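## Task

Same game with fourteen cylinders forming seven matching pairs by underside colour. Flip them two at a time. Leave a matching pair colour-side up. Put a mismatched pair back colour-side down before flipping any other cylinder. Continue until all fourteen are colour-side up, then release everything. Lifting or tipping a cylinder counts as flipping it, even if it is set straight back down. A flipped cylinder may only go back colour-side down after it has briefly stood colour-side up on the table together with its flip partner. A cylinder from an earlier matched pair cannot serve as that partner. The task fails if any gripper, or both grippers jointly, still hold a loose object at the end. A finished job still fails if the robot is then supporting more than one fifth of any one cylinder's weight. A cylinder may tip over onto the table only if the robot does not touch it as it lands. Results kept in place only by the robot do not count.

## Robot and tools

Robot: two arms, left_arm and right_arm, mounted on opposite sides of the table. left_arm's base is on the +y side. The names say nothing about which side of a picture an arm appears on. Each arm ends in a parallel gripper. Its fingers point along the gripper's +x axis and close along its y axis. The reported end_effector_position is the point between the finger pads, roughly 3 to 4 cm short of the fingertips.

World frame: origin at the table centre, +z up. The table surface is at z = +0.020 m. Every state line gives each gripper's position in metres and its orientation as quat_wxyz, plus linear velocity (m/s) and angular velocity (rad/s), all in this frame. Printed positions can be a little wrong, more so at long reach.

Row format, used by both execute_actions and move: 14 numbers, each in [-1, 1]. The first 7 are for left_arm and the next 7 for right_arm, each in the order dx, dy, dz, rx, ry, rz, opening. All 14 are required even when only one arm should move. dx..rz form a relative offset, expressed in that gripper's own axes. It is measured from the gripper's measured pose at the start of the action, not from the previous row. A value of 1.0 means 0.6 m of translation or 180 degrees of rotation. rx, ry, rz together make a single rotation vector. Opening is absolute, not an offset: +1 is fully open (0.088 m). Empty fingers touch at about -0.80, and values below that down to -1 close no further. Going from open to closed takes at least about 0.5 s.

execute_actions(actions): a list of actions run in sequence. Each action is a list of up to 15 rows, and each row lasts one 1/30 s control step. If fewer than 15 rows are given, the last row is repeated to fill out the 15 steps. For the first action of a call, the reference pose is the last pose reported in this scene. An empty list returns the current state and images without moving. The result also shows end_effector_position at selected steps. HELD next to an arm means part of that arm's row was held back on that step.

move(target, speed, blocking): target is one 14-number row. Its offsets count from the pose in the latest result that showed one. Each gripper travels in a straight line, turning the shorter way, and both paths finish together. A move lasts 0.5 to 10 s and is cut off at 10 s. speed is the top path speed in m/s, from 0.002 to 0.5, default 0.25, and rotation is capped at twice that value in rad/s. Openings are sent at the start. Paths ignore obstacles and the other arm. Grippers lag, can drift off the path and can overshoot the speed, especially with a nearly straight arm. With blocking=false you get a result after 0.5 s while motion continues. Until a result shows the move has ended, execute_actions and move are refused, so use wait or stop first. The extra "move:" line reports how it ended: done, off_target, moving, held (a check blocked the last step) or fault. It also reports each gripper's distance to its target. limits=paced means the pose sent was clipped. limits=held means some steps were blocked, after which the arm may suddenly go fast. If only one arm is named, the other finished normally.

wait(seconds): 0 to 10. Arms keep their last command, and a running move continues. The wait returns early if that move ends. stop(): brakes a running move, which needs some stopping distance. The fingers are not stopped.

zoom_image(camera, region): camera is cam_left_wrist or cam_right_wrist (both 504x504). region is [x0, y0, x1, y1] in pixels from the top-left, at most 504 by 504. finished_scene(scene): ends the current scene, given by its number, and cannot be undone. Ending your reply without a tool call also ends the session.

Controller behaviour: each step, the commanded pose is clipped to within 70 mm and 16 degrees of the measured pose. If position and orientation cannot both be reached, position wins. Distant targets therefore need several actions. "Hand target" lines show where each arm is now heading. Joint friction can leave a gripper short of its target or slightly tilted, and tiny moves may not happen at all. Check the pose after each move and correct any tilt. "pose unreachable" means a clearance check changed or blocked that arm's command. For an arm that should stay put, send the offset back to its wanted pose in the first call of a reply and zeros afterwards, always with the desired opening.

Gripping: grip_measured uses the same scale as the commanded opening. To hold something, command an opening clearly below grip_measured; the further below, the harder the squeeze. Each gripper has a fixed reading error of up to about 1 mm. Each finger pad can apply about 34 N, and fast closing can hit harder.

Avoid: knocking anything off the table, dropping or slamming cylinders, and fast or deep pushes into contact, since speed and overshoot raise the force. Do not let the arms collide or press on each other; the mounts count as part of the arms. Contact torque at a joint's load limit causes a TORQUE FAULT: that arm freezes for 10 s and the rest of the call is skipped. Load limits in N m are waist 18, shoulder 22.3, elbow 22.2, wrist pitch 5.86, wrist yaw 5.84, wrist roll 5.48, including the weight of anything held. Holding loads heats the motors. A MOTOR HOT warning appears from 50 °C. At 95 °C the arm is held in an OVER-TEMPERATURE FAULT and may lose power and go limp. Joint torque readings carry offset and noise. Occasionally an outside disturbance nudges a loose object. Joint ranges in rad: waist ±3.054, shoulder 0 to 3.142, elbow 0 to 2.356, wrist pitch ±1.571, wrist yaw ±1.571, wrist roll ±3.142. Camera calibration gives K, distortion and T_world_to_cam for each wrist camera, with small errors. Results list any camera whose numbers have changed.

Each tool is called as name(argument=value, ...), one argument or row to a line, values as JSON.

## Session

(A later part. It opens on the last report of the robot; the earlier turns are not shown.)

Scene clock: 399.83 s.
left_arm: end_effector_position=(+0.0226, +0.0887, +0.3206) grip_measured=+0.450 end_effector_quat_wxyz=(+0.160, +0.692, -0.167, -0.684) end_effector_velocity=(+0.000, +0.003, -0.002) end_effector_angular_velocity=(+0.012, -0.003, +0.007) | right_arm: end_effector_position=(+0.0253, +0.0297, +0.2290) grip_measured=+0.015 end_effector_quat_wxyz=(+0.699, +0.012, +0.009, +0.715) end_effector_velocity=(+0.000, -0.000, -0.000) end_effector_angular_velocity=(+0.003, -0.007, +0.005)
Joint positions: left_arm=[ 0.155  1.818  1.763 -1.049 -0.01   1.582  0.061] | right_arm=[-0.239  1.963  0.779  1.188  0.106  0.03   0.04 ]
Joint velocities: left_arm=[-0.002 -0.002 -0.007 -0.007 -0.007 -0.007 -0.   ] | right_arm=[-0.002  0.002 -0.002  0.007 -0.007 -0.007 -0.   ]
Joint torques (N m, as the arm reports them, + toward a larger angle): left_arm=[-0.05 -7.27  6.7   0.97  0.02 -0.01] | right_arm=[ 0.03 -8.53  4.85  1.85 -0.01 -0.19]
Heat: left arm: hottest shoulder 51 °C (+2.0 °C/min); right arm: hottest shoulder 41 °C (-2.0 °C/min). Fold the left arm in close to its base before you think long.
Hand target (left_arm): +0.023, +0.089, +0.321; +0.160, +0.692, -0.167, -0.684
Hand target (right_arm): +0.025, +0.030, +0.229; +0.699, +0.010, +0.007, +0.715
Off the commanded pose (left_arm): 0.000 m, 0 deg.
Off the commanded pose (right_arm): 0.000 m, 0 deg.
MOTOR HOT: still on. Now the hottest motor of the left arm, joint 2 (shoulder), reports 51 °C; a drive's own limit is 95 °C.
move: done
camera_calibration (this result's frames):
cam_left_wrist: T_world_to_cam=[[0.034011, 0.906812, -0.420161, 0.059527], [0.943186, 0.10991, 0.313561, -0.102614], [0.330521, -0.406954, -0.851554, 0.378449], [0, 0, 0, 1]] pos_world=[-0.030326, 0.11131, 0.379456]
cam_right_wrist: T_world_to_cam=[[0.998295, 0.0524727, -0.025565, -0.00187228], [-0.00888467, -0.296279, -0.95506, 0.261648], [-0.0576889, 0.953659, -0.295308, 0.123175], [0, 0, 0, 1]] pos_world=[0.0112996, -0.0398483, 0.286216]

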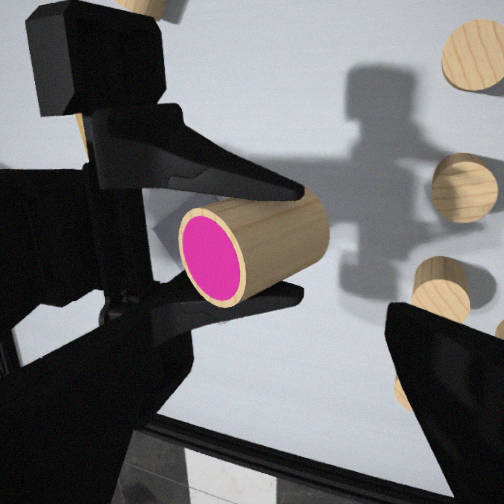

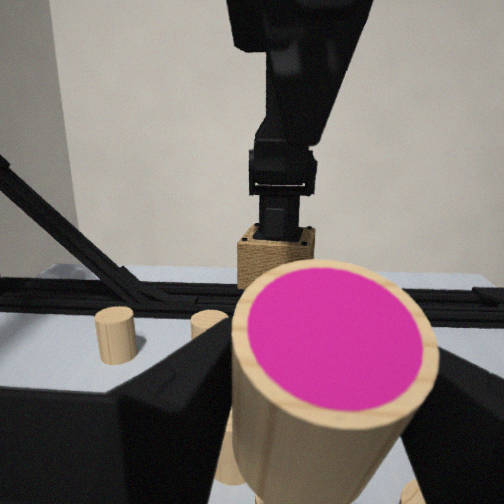

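move(
  target=[0.2235,-0.168,-0.147,0,0,-0.155,0.4,0.01,0.203,-0.235,-0.012,0.15,0,-0.4],
)

Scene clock: 404.07 s.
left_arm: end_effector_position=(+0.1124, +0.1197, +0.1574) grip_measured=+0.400 end_effector_quat_wxyz=(-0.007, +0.711, +0.005, -0.703) end_effector_velocity=(-0.001, +0.005, +0.002) end_effector_angular_velocity=(+0.018, -0.003, -0.010) | right_arm: end_effector_position=(-0.0989, +0.0316, +0.0947) grip_measured=+0.015 end_effector_quat_wxyz=(+0.677, -0.167, +0.157, +0.699) end_effector_velocity=(+0.001, -0.001, -0.004) end_effector_angular_velocity=(-0.012, -0.009, +0.007)
Joint positions: left_arm=[ 0.375  2.163  1.697 -1.12  -0.014  1.791  0.059] | right_arm=[0.075 2.225 1.046 0.68  0.368 0.186 0.04 ]
Joint velocities: left_arm=[-0.002 -0.007 -0.002 -0.022 -0.007  0.007 -0.   ] | right_arm=[-0.002  0.002 -0.002 -0.007 -0.007 -0.007 -0.   ]
Joint torques (N m, as the arm reports them, + toward a larger angle): left_arm=[ 0.09 -7.85  6.74 -0.05 -0.15  0.09] | right_arm=[ 0.18 -8.56  6.13  1.57  0.28  0.18]
Heat: left arm: hottest shoulder 51 °C (+2.0 °C/min); right arm: hottest shoulder 41 °C (-1.0 °C/min). Fold the left arm in close to its base before you think long.
Hand target (left_arm): +0.114, +0.118, +0.157; -0.009, +0.713, +0.005, -0.701
Hand target (right_arm): -0.100, +0.033, +0.091; +0.679, -0.167, +0.159, +0.697
Off the commanded pose (left_arm): 0.002 m, 0 deg.
Off the commanded pose (right_arm): 0.004 m, 0 deg.
MOTOR HOT: still on. Now the hottest motor of the left arm, joint 2 (shoulder), reports 51 °C; a drive's own limit is 95 °C.
move: done
camera_calibration (this result's frames):
cam_left_wrist: T_world_to_cam=[[0.023862, 0.998442, 0.0504346, -0.124103], [0.943151, -0.0392122, 0.330044, -0.124296], [0.331508, 0.0396919, -0.942617, 0.183154], [0, 0, 0, 1]] pos_world=[0.0594744, 0.111766, 0.219926]
cam_right_wrist: T_world_to_cam=[[0.998097, 0.0616399, -0.00144264, 0.115973], [0.0417784, -0.69333, -0.719408, 0.128105], [-0.0453444, 0.717979, -0.694587, 0.120992], [0, 0, 0, 1]] pos_world=[-0.115618, -0.00519876, 0.176366]

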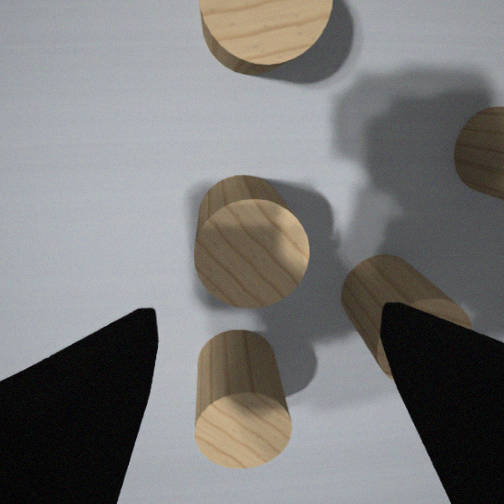

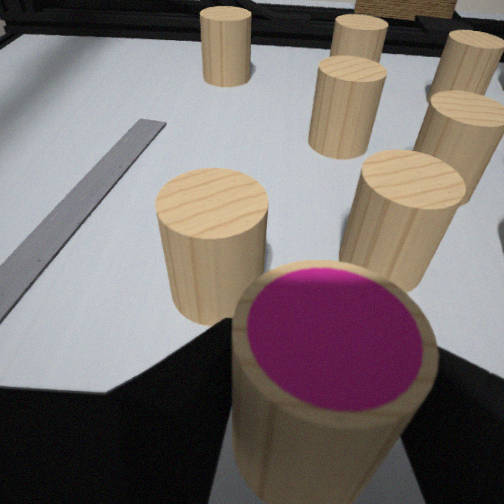

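move(
  target=[0.118,0.004,0.005,0,-0.003,0.003,0.4,0.022,0,-0.044,0,0,0,-0.4],
  speed=0.07,
)

move(
  target=[0,0,0,0,0,0,-0.4,0,0,0,0,0,0,0.5],
)

move(
  target=[-0.13,0,0,0,0,0,-0.4,-0.13,0,0,0,0,0,0.5],
)

move(
  target=[-0.18,0.1,0.143,0,0,0.165,-0.4,-0.19,-0.215,0.17,0,-0.147,0,1],
)

move(
  target=[0,0,0,0,0,0,-0.4,0,0,0,0.99,0,0,1],
  speed=0.5,
)

Scene clock: 408.23 s.
left_arm: end_effector_position=(+0.1121, +0.1175, +0.0910) grip_measured=+0.400 end_effector_quat_wxyz=(-0.001, +0.710, -0.001, -0.704) end_effector_velocity=(-0.001, +0.007, -0.001) end_effector_angular_velocity=(+0.028, -0.001, +0.005) | right_arm: end_effector_position=(-0.0992, +0.0323, +0.0725) grip_measured=+0.016 end_effector_quat_wxyz=(+0.678, -0.161, +0.155, +0.700) end_effector_velocity=(+0.001, -0.000, -0.001) end_effector_angular_velocity=(-0.011, -0.000, +0.015)
Joint positions: left_arm=[ 0.375  2.245  1.552 -0.877 -0.009  1.791  0.059] | right_arm=[0.075 2.304 1.047 0.771 0.368 0.186 0.04 ]
Joint velocities: left_arm=[-0.002 -0.002 -0.007 -0.022 -0.007 -0.007 -0.   ] | right_arm=[-0.007 -0.002 -0.002 -0.007 -0.022 -0.007  0.   ]
Joint torques (N m, as the arm reports them, + toward a larger angle): left_arm=[-0.26 -7.74  4.85  0.38  0.23 -0.04] | right_arm=[-0.01 -8.39  4.55  1.89  0.08 -0.03]
Heat: left arm: hottest shoulder 50 °C (+2.0 °C/min); right arm: hottest shoulder 42 °C (+0.0 °C/min). Fold the left arm in close to its base before you think long.
Hand target (left_arm): +0.110, +0.119, +0.087; -0.004, +0.707, +0.002, -0.707
Hand target (right_arm): -0.098, +0.031, +0.065; +0.677, -0.167, +0.157, +0.699
Off the commanded pose (left_arm): 0.005 m, 1 deg.
Off the commanded pose (right_arm): 0.007 m, 1 deg.
MOTOR HOT: still on. Now the hottest motor of the left arm, joint 2 (shoulder), reports 50 °C; a drive's own limit is 95 °C.
move: done
camera_calibration (this result's frames):
cam_left_wrist: T_world_to_cam=[[0.0238785, 0.999171, 0.0329661, -0.117022], [0.943553, -0.0334217, 0.329532, -0.102897], [0.330361, 0.0232365, -0.943569, 0.122904], [0, 0, 0, 1]] pos_world=[0.0592799, 0.11063, 0.153734]
cam_right_wrist: T_world_to_cam=[[0.998108, 0.0611786, -0.00616844, 0.116536], [0.0375122, -0.685326, -0.727269, 0.11248], [-0.0487207, 0.725662, -0.686324, 0.103813], [0, 0, 0, 1]] pos_world=[-0.115477, -0.00537687, 0.153771]

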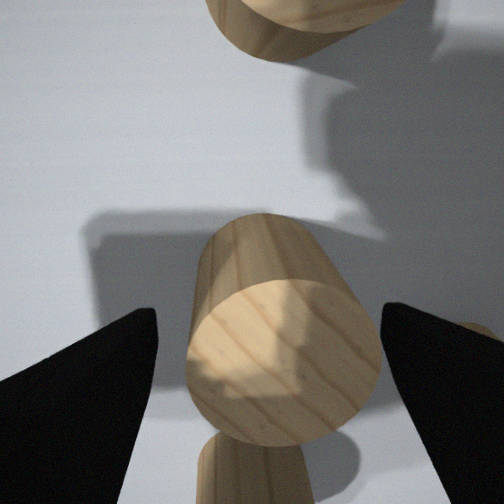

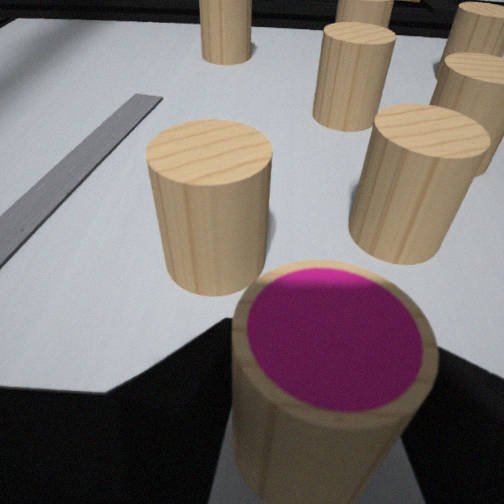

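Scene clock: 408.90 s.
left_arm: end_effector_position=(+0.1121, +0.1177, +0.0910) grip_measured=+0.041 end_effector_quat_wxyz=(-0.001, +0.710, -0.000, -0.704) end_effector_velocity=(-0.003, +0.002, -0.002) end_effector_angular_velocity=(+0.010, +0.010, -0.010) | right_arm: end_effector_position=(-0.0992, +0.0323, +0.0724) grip_measured=+0.498 end_effector_quat_wxyz=(+0.678, -0.161, +0.155, +0.700) end_effector_velocity=(+0.001, -0.000, -0.001) end_effector_angular_velocity=(-0.011, -0.000, +0.015)
Joint positions: left_arm=[ 0.375  2.245  1.552 -0.878 -0.009  1.791  0.041] | right_arm=[0.075 2.304 1.047 0.771 0.368 0.186 0.063]
Joint velocities: left_arm=[-0.002  0.002 -0.002 -0.007  0.007  0.007 -0.   ] | right_arm=[-0.007 -0.002 -0.002 -0.007 -0.022 -0.007  0.001]
Joint torques (N m, as the arm reports them, + toward a larger angle): left_arm=[-0.07 -8.61  5.38  0.25  0.03  0.02] | right_arm=[  0.03 -10.33   4.34   1.71   0.12  -0.01]
Heat: left arm: hottest shoulder 50 °C (+2.0 °C/min); right arm: hottest shoulder 42 °C (+0.0 °C/min). Fold the left arm in close to its base before you think long.
Hand target (left_arm): +0.112, +0.117, +0.091; -0.001, +0.710, -0.001, -0.704
Hand target (right_arm): -0.099, +0.032, +0.072; +0.678, -0.161, +0.155, +0.700
Off the commanded pose (left_arm): 0.000 m, 0 deg.
Off the commanded pose (right_arm): 0.000 m, 0 deg.
MOTOR HOT: still on. Now the hottest motor of the left arm, joint 2 (shoulder), reports 50 °C; a drive's own limit is 95 °C.
move: done
camera_calibration (this result's frames):
cam_left_wrist: T_world_to_cam=[[0.023884, 0.999146, 0.0337065, -0.117249], [0.943607, -0.0336671, 0.329351, -0.102818], [0.330205, 0.0239394, -0.943606, 0.12285], [0, 0, 0, 1]] pos_world=[0.0592542, 0.110746, 0.153738]
cam_right_wrist: T_world_to_cam=[[0.998086, 0.0615147, -0.00633389, 0.116591], [0.0376262, -0.685369, -0.727223, 0.11248], [-0.049076, 0.725593, -0.686372, 0.103778], [0, 0, 0, 1]] pos_world=[-0.115507, -0.00538263, 0.153767]

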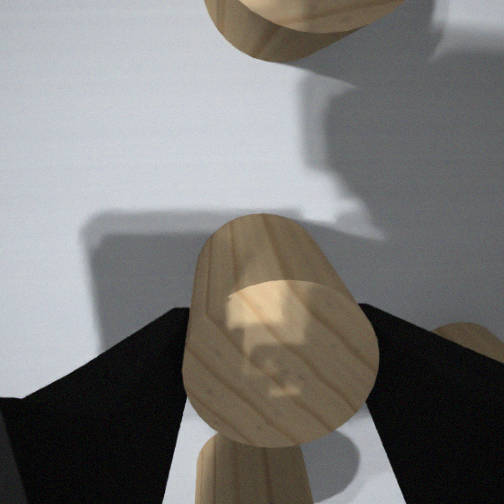

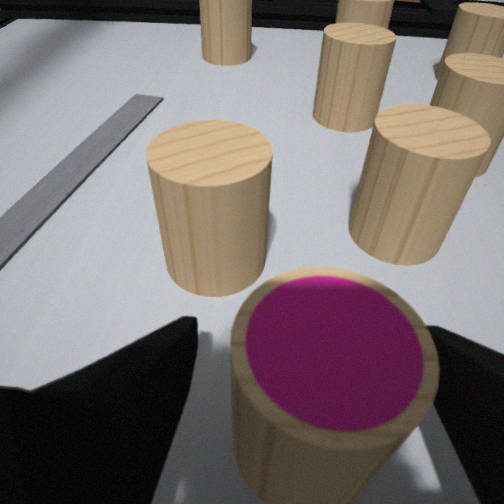

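Scene clock: 409.83 s.
left_arm: end_effector_position=(+0.1115, +0.1200, +0.1628) grip_measured=+0.040 end_effector_quat_wxyz=(-0.007, +0.709, +0.005, -0.705) end_effector_velocity=(-0.001, +0.005, +0.000) end_effector_angular_velocity=(+0.026, -0.017, -0.000) | right_arm: end_effector_position=(-0.0977, -0.0347, +0.1053) grip_measured=+0.500 end_effector_quat_wxyz=(+0.677, -0.162, +0.153, +0.701) end_effector_velocity=(+0.001, -0.002, +0.002) end_effector_angular_velocity=(-0.000, -0.011, -0.001)
Joint positions: left_arm=[ 0.375  2.157  1.708 -1.138 -0.009  1.791  0.041] | right_arm=[0.158 2.057 0.77  0.785 0.44  0.224 0.063]
Joint velocities: left_arm=[-0.007 -0.002 -0.002 -0.022 -0.022 -0.007 -0.   ] | right_arm=[ 0.002 -0.012 -0.007 -0.007  0.007 -0.007 -0.   ]
Joint torques (N m, as the arm reports them, + toward a larger angle): left_arm=[-0.26 -9.36  7.01 -0.05  0.04 -0.08] | right_arm=[ 0.48 -9.78  2.86  1.49  0.24  0.16]
Heat: left arm: hottest shoulder 51 °C (+3.0 °C/min); right arm: hottest shoulder 42 °C (+0.0 °C/min). Fold the left arm in close to its base before you think long.
Hand target (left_arm): +0.111, +0.117, +0.169; -0.001, +0.710, -0.000, -0.704
Hand target (right_arm): -0.097, -0.038, +0.107; +0.678, -0.161, +0.155, +0.700
Off the commanded pose (left_arm): 0.007 m, 1 deg.
Off the commanded pose (right_arm): 0.003 m, 0 deg.
MOTOR HOT: still on. Now the hottest motor of the left arm, joint 2 (shoulder), reports 51 °C; a drive's own limit is 95 °C.
move: done
camera_calibration (this result's frames):
cam_left_wrist: T_world_to_cam=[[0.0240276, 0.998497, 0.049249, -0.124448], [0.944741, -0.0387895, 0.325516, -0.124802], [0.326937, 0.0387061, -0.944253, 0.18945], [0, 0, 0, 1]] pos_world=[0.0589576, 0.112087, 0.225643]
cam_right_wrist: T_world_to_cam=[[0.99792, 0.0643575, -0.00373568, 0.119205], [0.0414117, -0.684379, -0.727949, 0.0908444], [-0.0494056, 0.72628, -0.685621, 0.174917], [0, 0, 0, 1]] pos_world=[-0.114077, -0.0725387, 0.186502]

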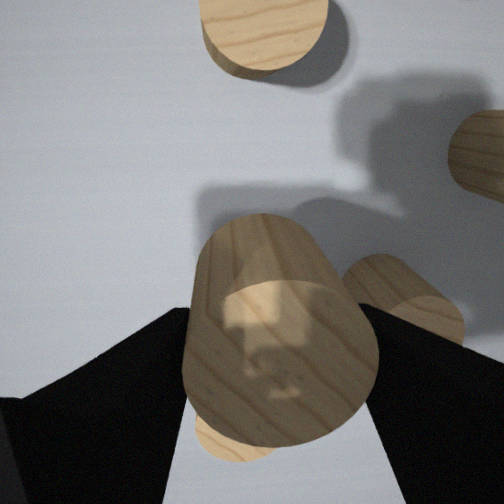

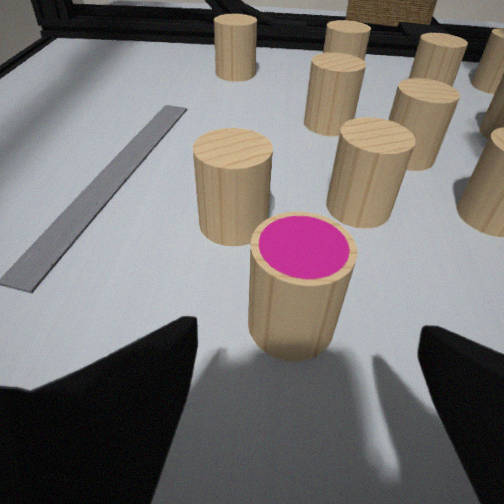

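Scene clock: 411.37 s.
left_arm: end_effector_position=(+0.0243, +0.0573, +0.2637) grip_measured=+0.039 end_effector_quat_wxyz=(+0.167, +0.685, -0.174, -0.688) end_effector_velocity=(-0.002, +0.003, -0.002) end_effector_angular_velocity=(+0.012, +0.017, +0.014) | right_arm: end_effector_position=(+0.0304, -0.0848, +0.2499) grip_measured=+1.000 end_effector_quat_wxyz=(+0.693, +0.006, -0.005, +0.721) end_effector_velocity=(-0.001, -0.001, +0.000) end_effector_angular_velocity=(-0.007, +0.006, +0.025)
Joint positions: left_arm=[ 0.166  1.911  1.65  -0.824  0.01   1.587  0.041] | right_arm=[-0.206  1.527  0.334  1.209  0.124 -0.001  0.088]
Joint velocities: left_arm=[-0.002 -0.002 -0.007 -0.007  0.007 -0.022 -0.   ] | right_arm=[-0.012 -0.017 -0.002 -0.022 -0.037  0.007  0.   ]
Joint torques (N m, as the arm reports them, + toward a larger angle): left_arm=[-0.21 -9.47  6.26  1.27 -0.16 -0.14] | right_arm=[-0.13 -5.96  3.44  1.76 -0.12 -0.19]
Heat: left arm: hottest shoulder 51 °C (+3.0 °C/min); right arm: hottest shoulder 42 °C (+0.0 °C/min). Fold the left arm in close to its base before you think long.
Hand target (left_arm): +0.024, +0.058, +0.269; +0.173, +0.686, -0.177, -0.685
Hand target (right_arm): +0.032, -0.088, +0.248; +0.693, +0.002, -0.006, +0.721
Off the commanded pose (left_arm): 0.006 m, 1 deg.
Off the commanded pose (right_arm): 0.005 m, 0 deg.
MOTOR HOT: still on. Now the hottest motor of the left arm, joint 2 (shoulder), reports 51 °C; a drive's own limit is 95 °C.
move: done
camera_calibration (this result's frames):
cam_left_wrist: T_world_to_cam=[[0.0303278, 0.898341, -0.438251, 0.0694305], [0.948088, 0.113005, 0.297251, -0.079017], [0.316558, -0.424516, -0.848279, 0.317156], [0, 0, 0, 1]] pos_world=[-0.0275888, 0.0811947, 0.322953]
cam_right_wrist: T_world_to_cam=[[0.99771, 0.0675161, 0.00411767, -0.00656825], [0.0231805, -0.284089, -0.958518, 0.248675], [-0.0635456, 0.956418, -0.285003, 0.236632], [0, 0, 0, 1]] pos_world=[0.0158257, -0.15523, 0.305828]

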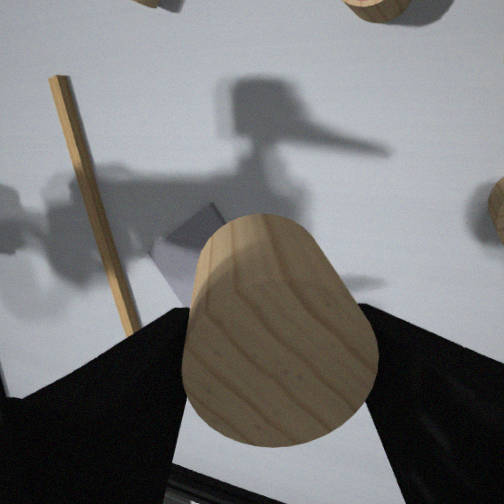

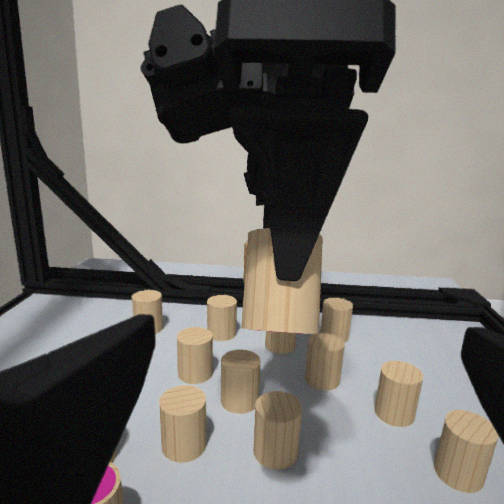

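Scene clock: 415.07 s.
left_arm: end_effector_position=(+0.0243, +0.0573, +0.2637) grip_measured=+0.036 end_effector_quat_wxyz=(+0.167, +0.685, -0.174, -0.688) end_effector_velocity=(+0.002, -0.001, -0.001) end_effector_angular_velocity=(-0.002, -0.016, +0.014) | right_arm: end_effector_position=(+0.0304, -0.0848, +0.2501) grip_measured=+1.000 end_effector_quat_wxyz=(+0.007, +0.693, +0.720, +0.019) end_effector_velocity=(-0.002, -0.001, +0.003) end_effector_angular_velocity=(+0.012, +0.009, +0.020)
Joint positions: left_arm=[ 0.166  1.911  1.65  -0.824  0.01   1.587  0.041] | right_arm=[-0.206  1.527  0.334  1.209  0.124  3.102  0.088]
Joint velocities: left_arm=[-0.002  0.002 -0.002  0.007 -0.022 -0.007 -0.   ] | right_arm=[-0.002 -0.007 -0.002  0.007 -0.022  0.007  0.   ]
Joint torques (N m, as the arm reports them, + toward a larger angle): left_arm=[ 0.01 -8.04  6.84  0.99  0.08 -0.02] | right_arm=[ 0.1  -5.11  4.89  1.83  0.01  0.17]
Heat: left arm: hottest shoulder 51 °C (+3.0 °C/min); right arm: hottest shoulder 42 °C (-1.0 °C/min). Fold the left arm in close to its base before you think long.
Hand target (left_arm): +0.024, +0.057, +0.264; +0.167, +0.685, -0.174, -0.688
Hand target (right_arm): +0.030, -0.085, +0.250; +0.004, +0.693, +0.721, +0.016
Off the commanded pose (left_arm): 0.000 m, 0 deg.
Off the commanded pose (right_arm): 0.000 m, 0 deg.
MOTOR HOT: still on. Now the hottest motor of the left arm, joint 2 (shoulder), reports 51 °C; a drive's own limit is 95 °C.
move: done
camera_calibration (this result's frames):
cam_left_wrist: T_world_to_cam=[[0.0303278, 0.898341, -0.438251, 0.0694305], [0.948088, 0.113005, 0.297251, -0.079017], [0.316558, -0.424516, -0.848279, 0.317156], [0, 0, 0, 1]] pos_world=[-0.0275888, 0.0811947, 0.322953]
cam_right_wrist: T_world_to_cam=[[-0.999074, -0.00876918, -0.0421303, 0.0592823], [-0.037162, -0.317848, 0.947413, -0.228822], [-0.0216991, 0.948101, 0.317228, 0.0841218], [0, 0, 0, 1]] pos_world=[0.0525493, -0.151967, 0.192601]

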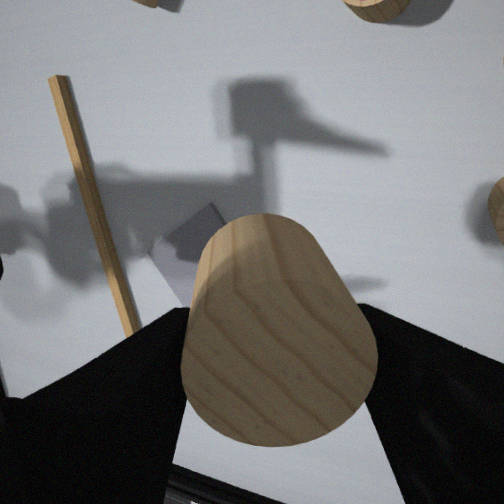

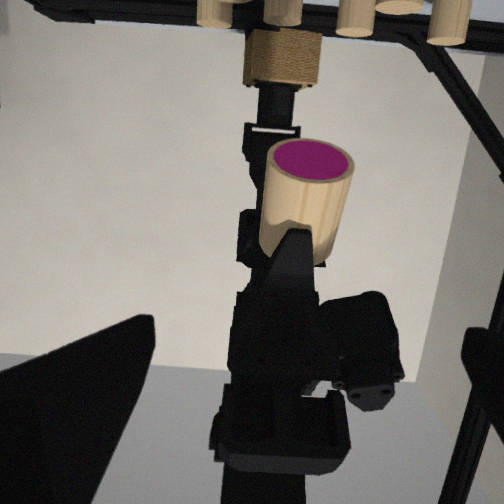

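move(
  target=[0,0,0,0,0,0,-0.4,0.195,-0.004,0.045,0.01,-0.005,0.01,1],
  speed=0.15,
)

move(
  target=[0,0,0,0,0,0,-0.4,0,0,0,0,0,0,-0.4],
)

move(
  target=[0,0,0,0,0,0,0.45,0,0,0,0,0,0,-0.4],
)

move(
  target=[-0.115,0,0,0,0,0,0.45,0,0,0,0,0,0,-0.4],
)

move(
  target=[0,0,0,0,0,0,0.45,0,0,0,-0.99,0,0,-0.4],
  speed=0.5,
)

Scene clock: 420.63 s.
left_arm: end_effector_position=(+0.0243, +0.0573, +0.2636) grip_measured=+0.035 end_effector_quat_wxyz=(+0.167, +0.685, -0.173, -0.688) end_effector_velocity=(-0.000, +0.002, -0.001) end_effector_angular_velocity=(+0.007, -0.010, -0.006) | right_arm: end_effector_position=(+0.0232, +0.0294, +0.2287) grip_measured=+1.000 end_effector_quat_wxyz=(+0.001, +0.703, +0.712, +0.008) end_effector_velocity=(-0.000, +0.001, -0.002) end_effector_angular_velocity=(-0.007, -0.008, +0.005)
Joint positions: left_arm=[ 0.166  1.911  1.65  -0.824  0.01   1.587  0.041] | right_arm=[-0.228  1.968  0.779  1.199  0.128  3.129  0.088]
Joint velocities: left_arm=[-0.002 -0.002 -0.002 -0.007 -0.007  0.007 -0.   ] | right_arm=[-0.002  0.002  0.002 -0.007 -0.007 -0.007  0.   ]
Joint torques (N m, as the arm reports them, + toward a larger angle): left_arm=[-0.06 -7.96  6.7   0.98  0.06 -0.02] | right_arm=[-0.15 -7.    5.92  1.64  0.12  0.14]
Heat: left arm: hottest shoulder 51 °C (+3.0 °C/min); right arm: hottest shoulder 41 °C (-2.0 °C/min). Fold the left arm in close to its base before you think long.
Hand target (left_arm): +0.024, +0.057, +0.264; +0.167, +0.685, -0.174, -0.688
Hand target (right_arm): +0.025, +0.032, +0.225; +0.001, +0.705, +0.709, +0.003
Off the commanded pose (left_arm): 0.000 m, 0 deg.
Off the commanded pose (right_arm): 0.005 m, 1 deg.
MOTOR HOT: still on. Now the hottest motor of the left arm, joint 2 (shoulder), reports 51 °C; a drive's own limit is 95 °C.
move: done
camera_calibration (this result's frames):
cam_left_wrist: T_world_to_cam=[[0.0303263, 0.898508, -0.437908, 0.0692741], [0.948089, 0.112892, 0.297291, -0.0789689], [0.316555, -0.424192, -0.848442, 0.317029], [0, 0, 0, 1]] pos_world=[-0.0275884, 0.0811529, 0.322793]
cam_right_wrist: T_world_to_cam=[[-0.999726, 0.0165775, -0.016523, 0.0455661], [-0.020846, -0.309649, 0.950622, -0.17387], [0.0106426, 0.950706, 0.30991, -0.0166935], [0, 0, 0, 1]] pos_world=[0.0421068, -0.0387235, 0.171211]

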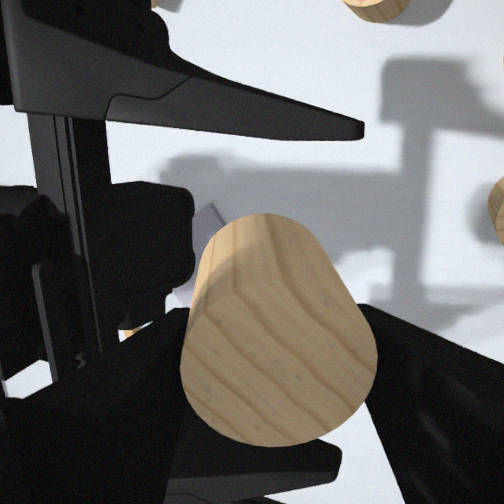

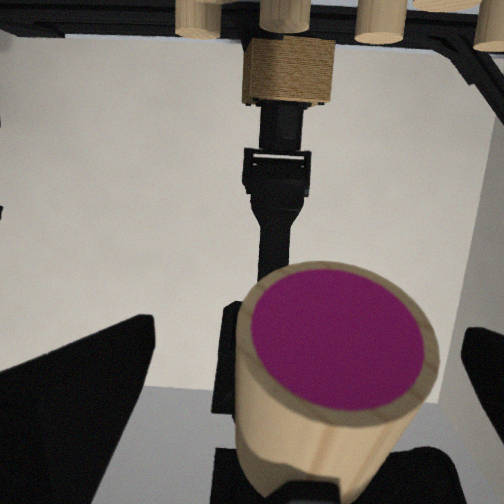

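Scene clock: 421.13 s.
left_arm: end_effector_position=(+0.0246, +0.0574, +0.2634) grip_measured=+0.034 end_effector_quat_wxyz=(+0.166, +0.685, -0.173, -0.687) end_effector_velocity=(-0.002, +0.002, -0.003) end_effector_angular_velocity=(+0.012, +0.017, +0.014) | right_arm: end_effector_position=(+0.0228, +0.0294, +0.2287) grip_measured=+0.014 end_effector_quat_wxyz=(+0.000, +0.702, +0.712, +0.007) end_effector_velocity=(+0.000, -0.000, +0.002) end_effector_angular_velocity=(+0.007, +0.008, +0.005)
Joint positions: left_arm=[ 0.166  1.911  1.649 -0.824  0.009  1.587  0.041] | right_arm=[-0.228  1.968  0.779  1.199  0.126  3.129  0.04 ]
Joint velocities: left_arm=[-0.002  0.002 -0.002 -0.007  0.007 -0.022 -0.   ] | right_arm=[-0.002 -0.002 -0.002  0.007 -0.007  0.007 -0.   ]
Joint torques (N m, as the arm reports them, + toward a larger angle): left_arm=[-0.09 -7.89  6.78  1.    0.07 -0.03] | right_arm=[ 0.01 -8.56  4.88  1.83  0.03 -0.04]
Heat: left arm: hottest shoulder 51 °C (+3.0 °C/min); right arm: hottest shoulder 41 °C (-2.0 °C/min). Fold the left arm in close to its base before you think long.
Hand target (left_arm): +0.024, +0.057, +0.263; +0.166, +0.685, -0.173, -0.688
Hand target (right_arm): +0.023, +0.029, +0.229; +0.001, +0.703, +0.712, +0.007
Off the commanded pose (left_arm): 0.000 m, 0 deg.
Off the commanded pose (right_arm): 0.000 m, 0 deg.
MOTOR HOT: still on. Now the hottest motor of the left arm, joint 2 (shoulder), reports 51 °C; a drive's own limit is 95 °C.
move: done
camera_calibration (this result's frames):
cam_left_wrist: T_world_to_cam=[[0.0303371, 0.898856, -0.437193, 0.0688447], [0.947792, 0.113043, 0.29818, -0.0794441], [0.317442, -0.423414, -0.848499, 0.316802], [0, 0, 0, 1]] pos_world=[-0.0273583, 0.0812375, 0.322593]
cam_right_wrist: T_world_to_cam=[[-0.999762, 0.0150447, -0.0157713, 0.0450838], [-0.0196564, -0.309672, 0.95064, -0.173915], [0.00941815, 0.950724, 0.309894, -0.0166387], [0, 0, 0, 1]] pos_world=[0.0418112, -0.038716, 0.171198]

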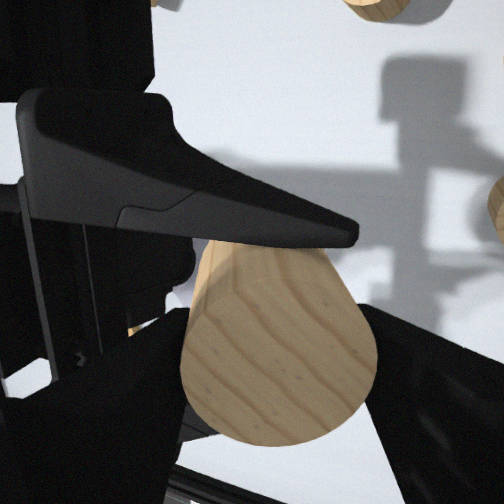

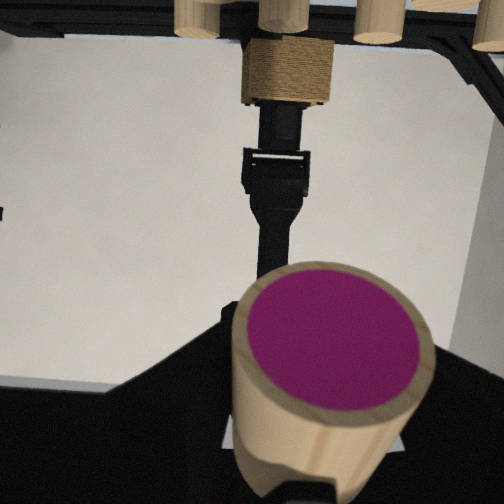

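Scene clock: 421.80 s.
left_arm: end_effector_position=(+0.0246, +0.0574, +0.2634) grip_measured=+0.448 end_effector_quat_wxyz=(+0.167, +0.685, -0.173, -0.687) end_effector_velocity=(-0.000, +0.002, -0.003) end_effector_angular_velocity=(+0.012, +0.004, +0.020) | right_arm: end_effector_position=(+0.0228, +0.0294, +0.2287) grip_measured=+0.014 end_effector_quat_wxyz=(+0.000, +0.702, +0.712, +0.007) end_effector_velocity=(+0.002, -0.000, -0.004) end_effector_angular_velocity=(-0.012, -0.009, -0.010)
Joint positions: left_arm=[ 0.166  1.911  1.649 -0.824  0.009  1.587  0.061] | right_arm=[-0.228  1.968  0.779  1.199  0.126  3.129  0.04 ]
Joint velocities: left_arm=[-0.002  0.002 -0.002 -0.007 -0.007 -0.022  0.   ] | right_arm=[-0.002  0.002 -0.002 -0.007  0.007 -0.007 -0.   ]
Joint torques (N m, as the arm reports them, + toward a larger angle): left_arm=[-0.01 -8.02  6.82  0.95  0.06 -0.02] | right_arm=[ 0.04 -8.51  4.84  1.85  0.01 -0.02]
Heat: left arm: hottest shoulder 51 °C (+3.0 °C/min); right arm: hottest shoulder 41 °C (-2.0 °C/min). Fold the left arm in close to its base before you think long.
Hand target (left_arm): +0.025, +0.057, +0.263; +0.166, +0.685, -0.173, -0.687
Hand target (right_arm): +0.023, +0.029, +0.229; +0.000, +0.702, +0.712, +0.007
Off the commanded pose (left_arm): 0.000 m, 0 deg.
Off the commanded pose (right_arm): 0.000 m, 0 deg.
MOTOR HOT: still on. Now the hottest motor of the left arm, joint 2 (shoulder), reports 51 °C; a drive's own limit is 95 °C.
move: done
camera_calibration (this result's frames):
cam_left_wrist: T_world_to_cam=[[0.0303386, 0.898689, -0.437536, 0.0690276], [0.947791, 0.113156, 0.29814, -0.0794439], [0.317445, -0.423738, -0.848336, 0.316779], [0, 0, 0, 1]] pos_world=[-0.0273578, 0.0811865, 0.322623]
cam_right_wrist: T_world_to_cam=[[-0.999762, 0.0150447, -0.0157713, 0.0450838], [-0.0196564, -0.309672, 0.95064, -0.173915], [0.00941815, 0.950724, 0.309894, -0.0166387], [0, 0, 0, 1]] pos_world=[0.0418112, -0.038716, 0.171198]

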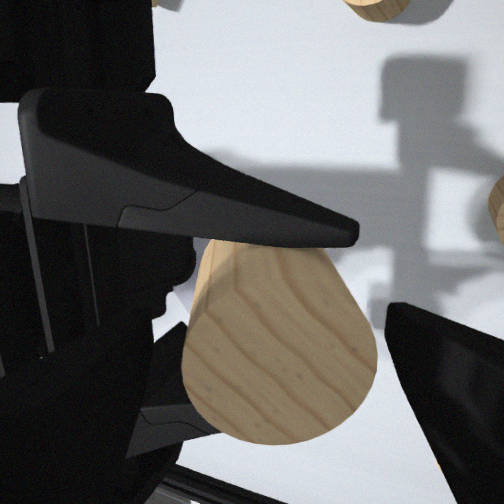

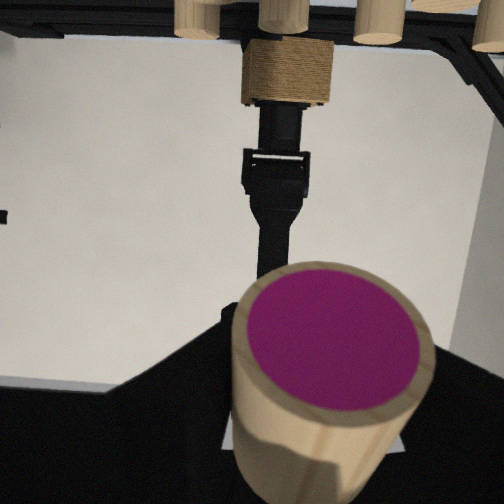

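Scene clock: 422.67 s.
left_arm: end_effector_position=(+0.0243, +0.0893, +0.3193) grip_measured=+0.450 end_effector_quat_wxyz=(+0.163, +0.686, -0.169, -0.688) end_effector_velocity=(+0.002, +0.001, +0.003) end_effector_angular_velocity=(-0.002, -0.016, +0.014) | right_arm: end_effector_position=(+0.0230, +0.0294, +0.2283) grip_measured=+0.015 end_effector_quat_wxyz=(+0.001, +0.702, +0.712, +0.007) end_effector_velocity=(+0.003, -0.000, -0.001) end_effector_angular_velocity=(-0.007, -0.023, -0.000)
Joint positions: left_arm=[ 0.166  1.808  1.742 -1.031  0.009  1.587  0.061] | right_arm=[-0.228  1.968  0.779  1.197  0.126  3.129  0.04 ]
Joint velocities: left_arm=[-0.002 -0.002  0.007 -0.007 -0.022 -0.007 -0.   ] | right_arm=[-0.007 -0.002 -0.002 -0.007 -0.007 -0.022  0.   ]
Joint torques (N m, as the arm reports them, + toward a larger angle): left_arm=[-0.04 -7.73  7.63  0.73  0.06 -0.02] | right_arm=[ 0.09 -8.56  4.82  1.94  0.   -0.03]
Heat: left arm: hottest shoulder 51 °C (+3.0 °C/min); right arm: hottest shoulder 41 °C (-2.0 °C/min). Fold the left arm in close to its base before you think long.
Hand target (left_arm): +0.025, +0.089, +0.325; +0.167, +0.685, -0.173, -0.687
Hand target (right_arm): +0.023, +0.029, +0.229; +0.001, +0.702, +0.712, +0.007
Off the commanded pose (left_arm): 0.005 m, 1 deg.
Off the commanded pose (right_arm): 0.000 m, 0 deg.
MOTOR HOT: still on. Now the hottest motor of the left arm, joint 2 (shoulder), reports 51 °C; a drive's own limit is 95 °C.
move: done
camera_calibration (this result's frames):
cam_left_wrist: T_world_to_cam=[[0.030295, 0.903474, -0.427571, 0.0611589], [0.947821, 0.109852, 0.299278, -0.0995095], [0.317359, -0.414328, -0.853004, 0.378459], [0, 0, 0, 1]] pos_world=[-0.027643, 0.112482, 0.378757]
cam_right_wrist: T_world_to_cam=[[-0.999753, 0.015402, -0.0160078, 0.0453056], [-0.0199773, -0.308228, 0.951103, -0.173731], [0.00971489, 0.951188, 0.308459, -0.0162513], [0, 0, 0, 1]] pos_world=[0.0419817, -0.0387884, 0.170974]

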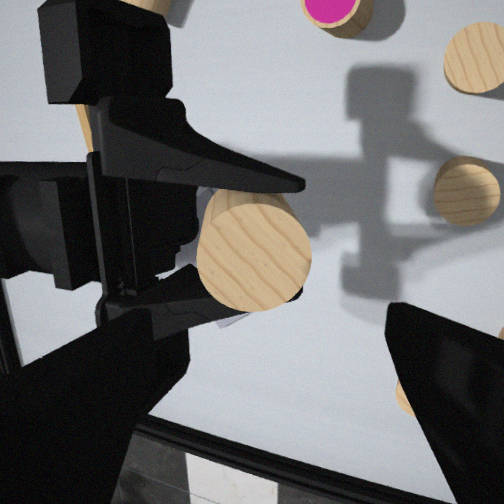

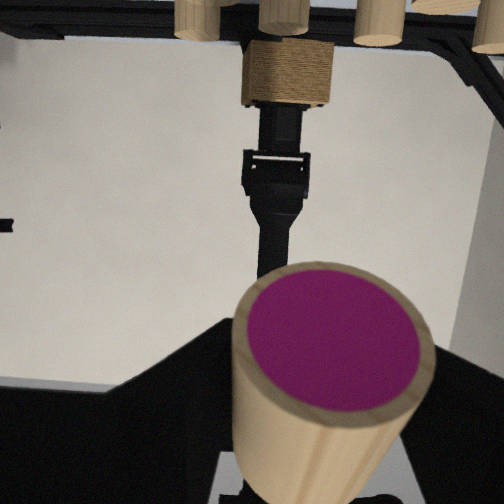

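Scene clock: 426.37 s.
left_arm: end_effector_position=(+0.0243, +0.0893, +0.3191) grip_measured=+0.450 end_effector_quat_wxyz=(+0.163, +0.686, -0.169, -0.688) end_effector_velocity=(-0.002, +0.002, -0.001) end_effector_angular_velocity=(+0.007, +0.017, +0.014) | right_arm: end_effector_position=(+0.0231, +0.0294, +0.2282) grip_measured=+0.016 end_effector_quat_wxyz=(+0.702, +0.012, +0.007, +0.712) end_effector_velocity=(+0.000, -0.000, -0.005) end_effector_angular_velocity=(-0.022, -0.010, +0.005)
Joint positions: left_arm=[ 0.166  1.809  1.742 -1.031  0.009  1.587  0.061] | right_arm=[-0.228  1.968  0.779  1.197  0.127  0.027  0.04 ]
Joint velocities: left_arm=[-0.002 -0.002 -0.002 -0.007  0.007 -0.022  0.   ] | right_arm=[-0.002 -0.002 -0.002 -0.022 -0.007 -0.007  0.   ]
Joint torques (N m, as the arm reports them, + toward a larger angle): left_arm=[ 0.07 -7.2   6.63  0.99  0.06 -0.01] | right_arm=[ 0.05 -8.5   4.83  1.87 -0.01 -0.17]
Heat: left arm: hottest shoulder 51 °C (+3.0 °C/min); right arm: hottest shoulder 42 °C (-1.0 °C/min). Fold the left arm in close to its base before you think long.
Hand target (left_arm): +0.024, +0.089, +0.319; +0.163, +0.686, -0.169, -0.688
Hand target (right_arm): +0.023, +0.029, +0.228; +0.702, +0.010, +0.004, +0.712
Off the commanded pose (left_arm): 0.000 m, 0 deg.
Off the commanded pose (right_arm): 0.000 m, 0 deg.
MOTOR HOT: still on. Now the hottest motor of the left arm, joint 2 (shoulder), reports 51 °C; a drive's own limit is 95 °C.
move: done
camera_calibration (this result's frames):
cam_left_wrist: T_world_to_cam=[[0.0302935, 0.903637, -0.427227, 0.0610041], [0.947822, 0.109738, 0.299317, -0.0994607], [0.317356, -0.414002, -0.853163, 0.37833], [0, 0, 0, 1]] pos_world=[-0.0276424, 0.112418, 0.37861]
cam_right_wrist: T_world_to_cam=[[0.998837, 0.0426218, -0.0225273, -0.0000693259], [-0.00904731, -0.293257, -0.955991, 0.26095], [-0.0473524, 0.955083, -0.29253, 0.12215], [0, 0, 0, 1]] pos_world=[0.00821423, -0.0401351, 0.285197]

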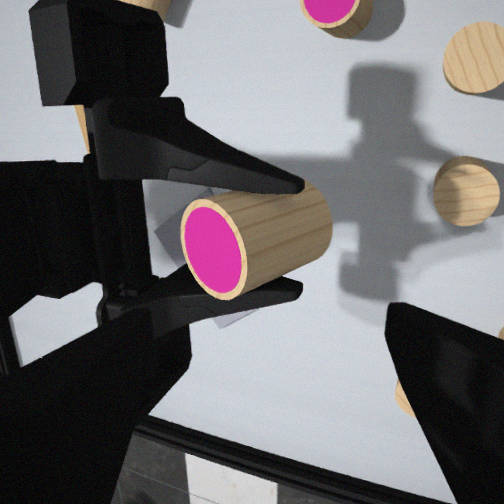

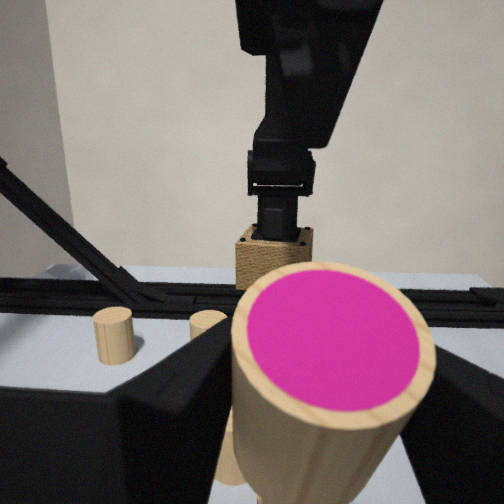

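move(
  target=[0.166,-0.276,0.062,0,0,-0.155,0.4,0.008,-0.383,-0.215,-0.012,0.152,0,-0.4],
)

Scene clock: 430.53 s.
left_arm: end_effector_position=(-0.0099, +0.1909, +0.1581) grip_measured=+0.400 end_effector_quat_wxyz=(-0.005, +0.708, -0.001, -0.707) end_effector_velocity=(-0.001, +0.004, +0.001) end_effector_angular_velocity=(+0.007, -0.008, +0.015) | right_arm: end_effector_position=(+0.2501, +0.0364, +0.0991) grip_measured=+0.013 end_effector_quat_wxyz=(+0.685, -0.168, +0.158, +0.691) end_effector_velocity=(+0.000, -0.001, -0.002) end_effector_angular_velocity=(-0.014, -0.009, +0.014)
Joint positions: left_arm=[ 0.06   1.861  1.256 -0.972 -0.001  1.482  0.059] | right_arm=[-0.833  2.231  1.096  0.621 -0.416 -0.238  0.04 ]
Joint velocities: left_arm=[-0.007 -0.007 -0.007 -0.007 -0.007 -0.022 -0.   ] | right_arm=[-0.002  0.002  0.007 -0.022 -0.007 -0.022 -0.   ]
Joint torques (N m, as the arm reports them, + toward a larger angle): left_arm=[-0.24 -6.    5.04  0.4   0.16 -0.12] | right_arm=[ 0.11 -8.79  6.29  1.6  -0.22 -0.23]
Heat: left arm: hottest shoulder 50 °C (+1.0 °C/min); right arm: hottest shoulder 42 °C (-1.0 °C/min). Fold the left arm in close to its base before you think long.
Hand target (left_arm): -0.011, +0.193, +0.155; -0.007, +0.707, +0.003, -0.708
Hand target (right_arm): +0.250, +0.038, +0.095; +0.682, -0.171, +0.159, +0.693
Off the commanded pose (left_arm): 0.004 m, 0 deg.
Off the commanded pose (right_arm): 0.006 m, 1 deg.
MOTOR HOT: still on. Now the hottest motor of the left arm, joint 2 (shoulder), reports 50 °C; a drive's own limit is 95 °C.
move: done
camera_calibration (this result's frames):
cam_left_wrist: T_world_to_cam=[[0.0294699, 0.998872, 0.0372308, -0.190241], [0.945854, -0.0399124, 0.32213, -0.00500283], [0.323252, 0.0257218, -0.945963, 0.224657], [0, 0, 0, 1]] pos_world=[-0.0622824, 0.184048, 0.221211]
cam_right_wrist: T_world_to_cam=[[0.999203, 0.0397588, 0.00345584, -0.232554], [0.0302022, -0.696735, -0.716693, 0.122711], [-0.0260871, 0.716226, -0.697381, 0.131929], [0, 0, 0, 1]] pos_world=[0.232104, 0.000252085, 0.180755]

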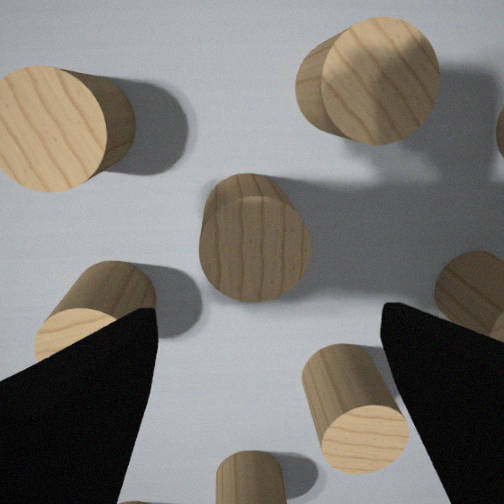

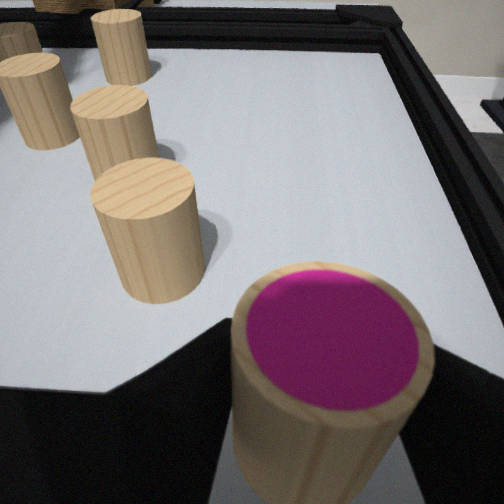

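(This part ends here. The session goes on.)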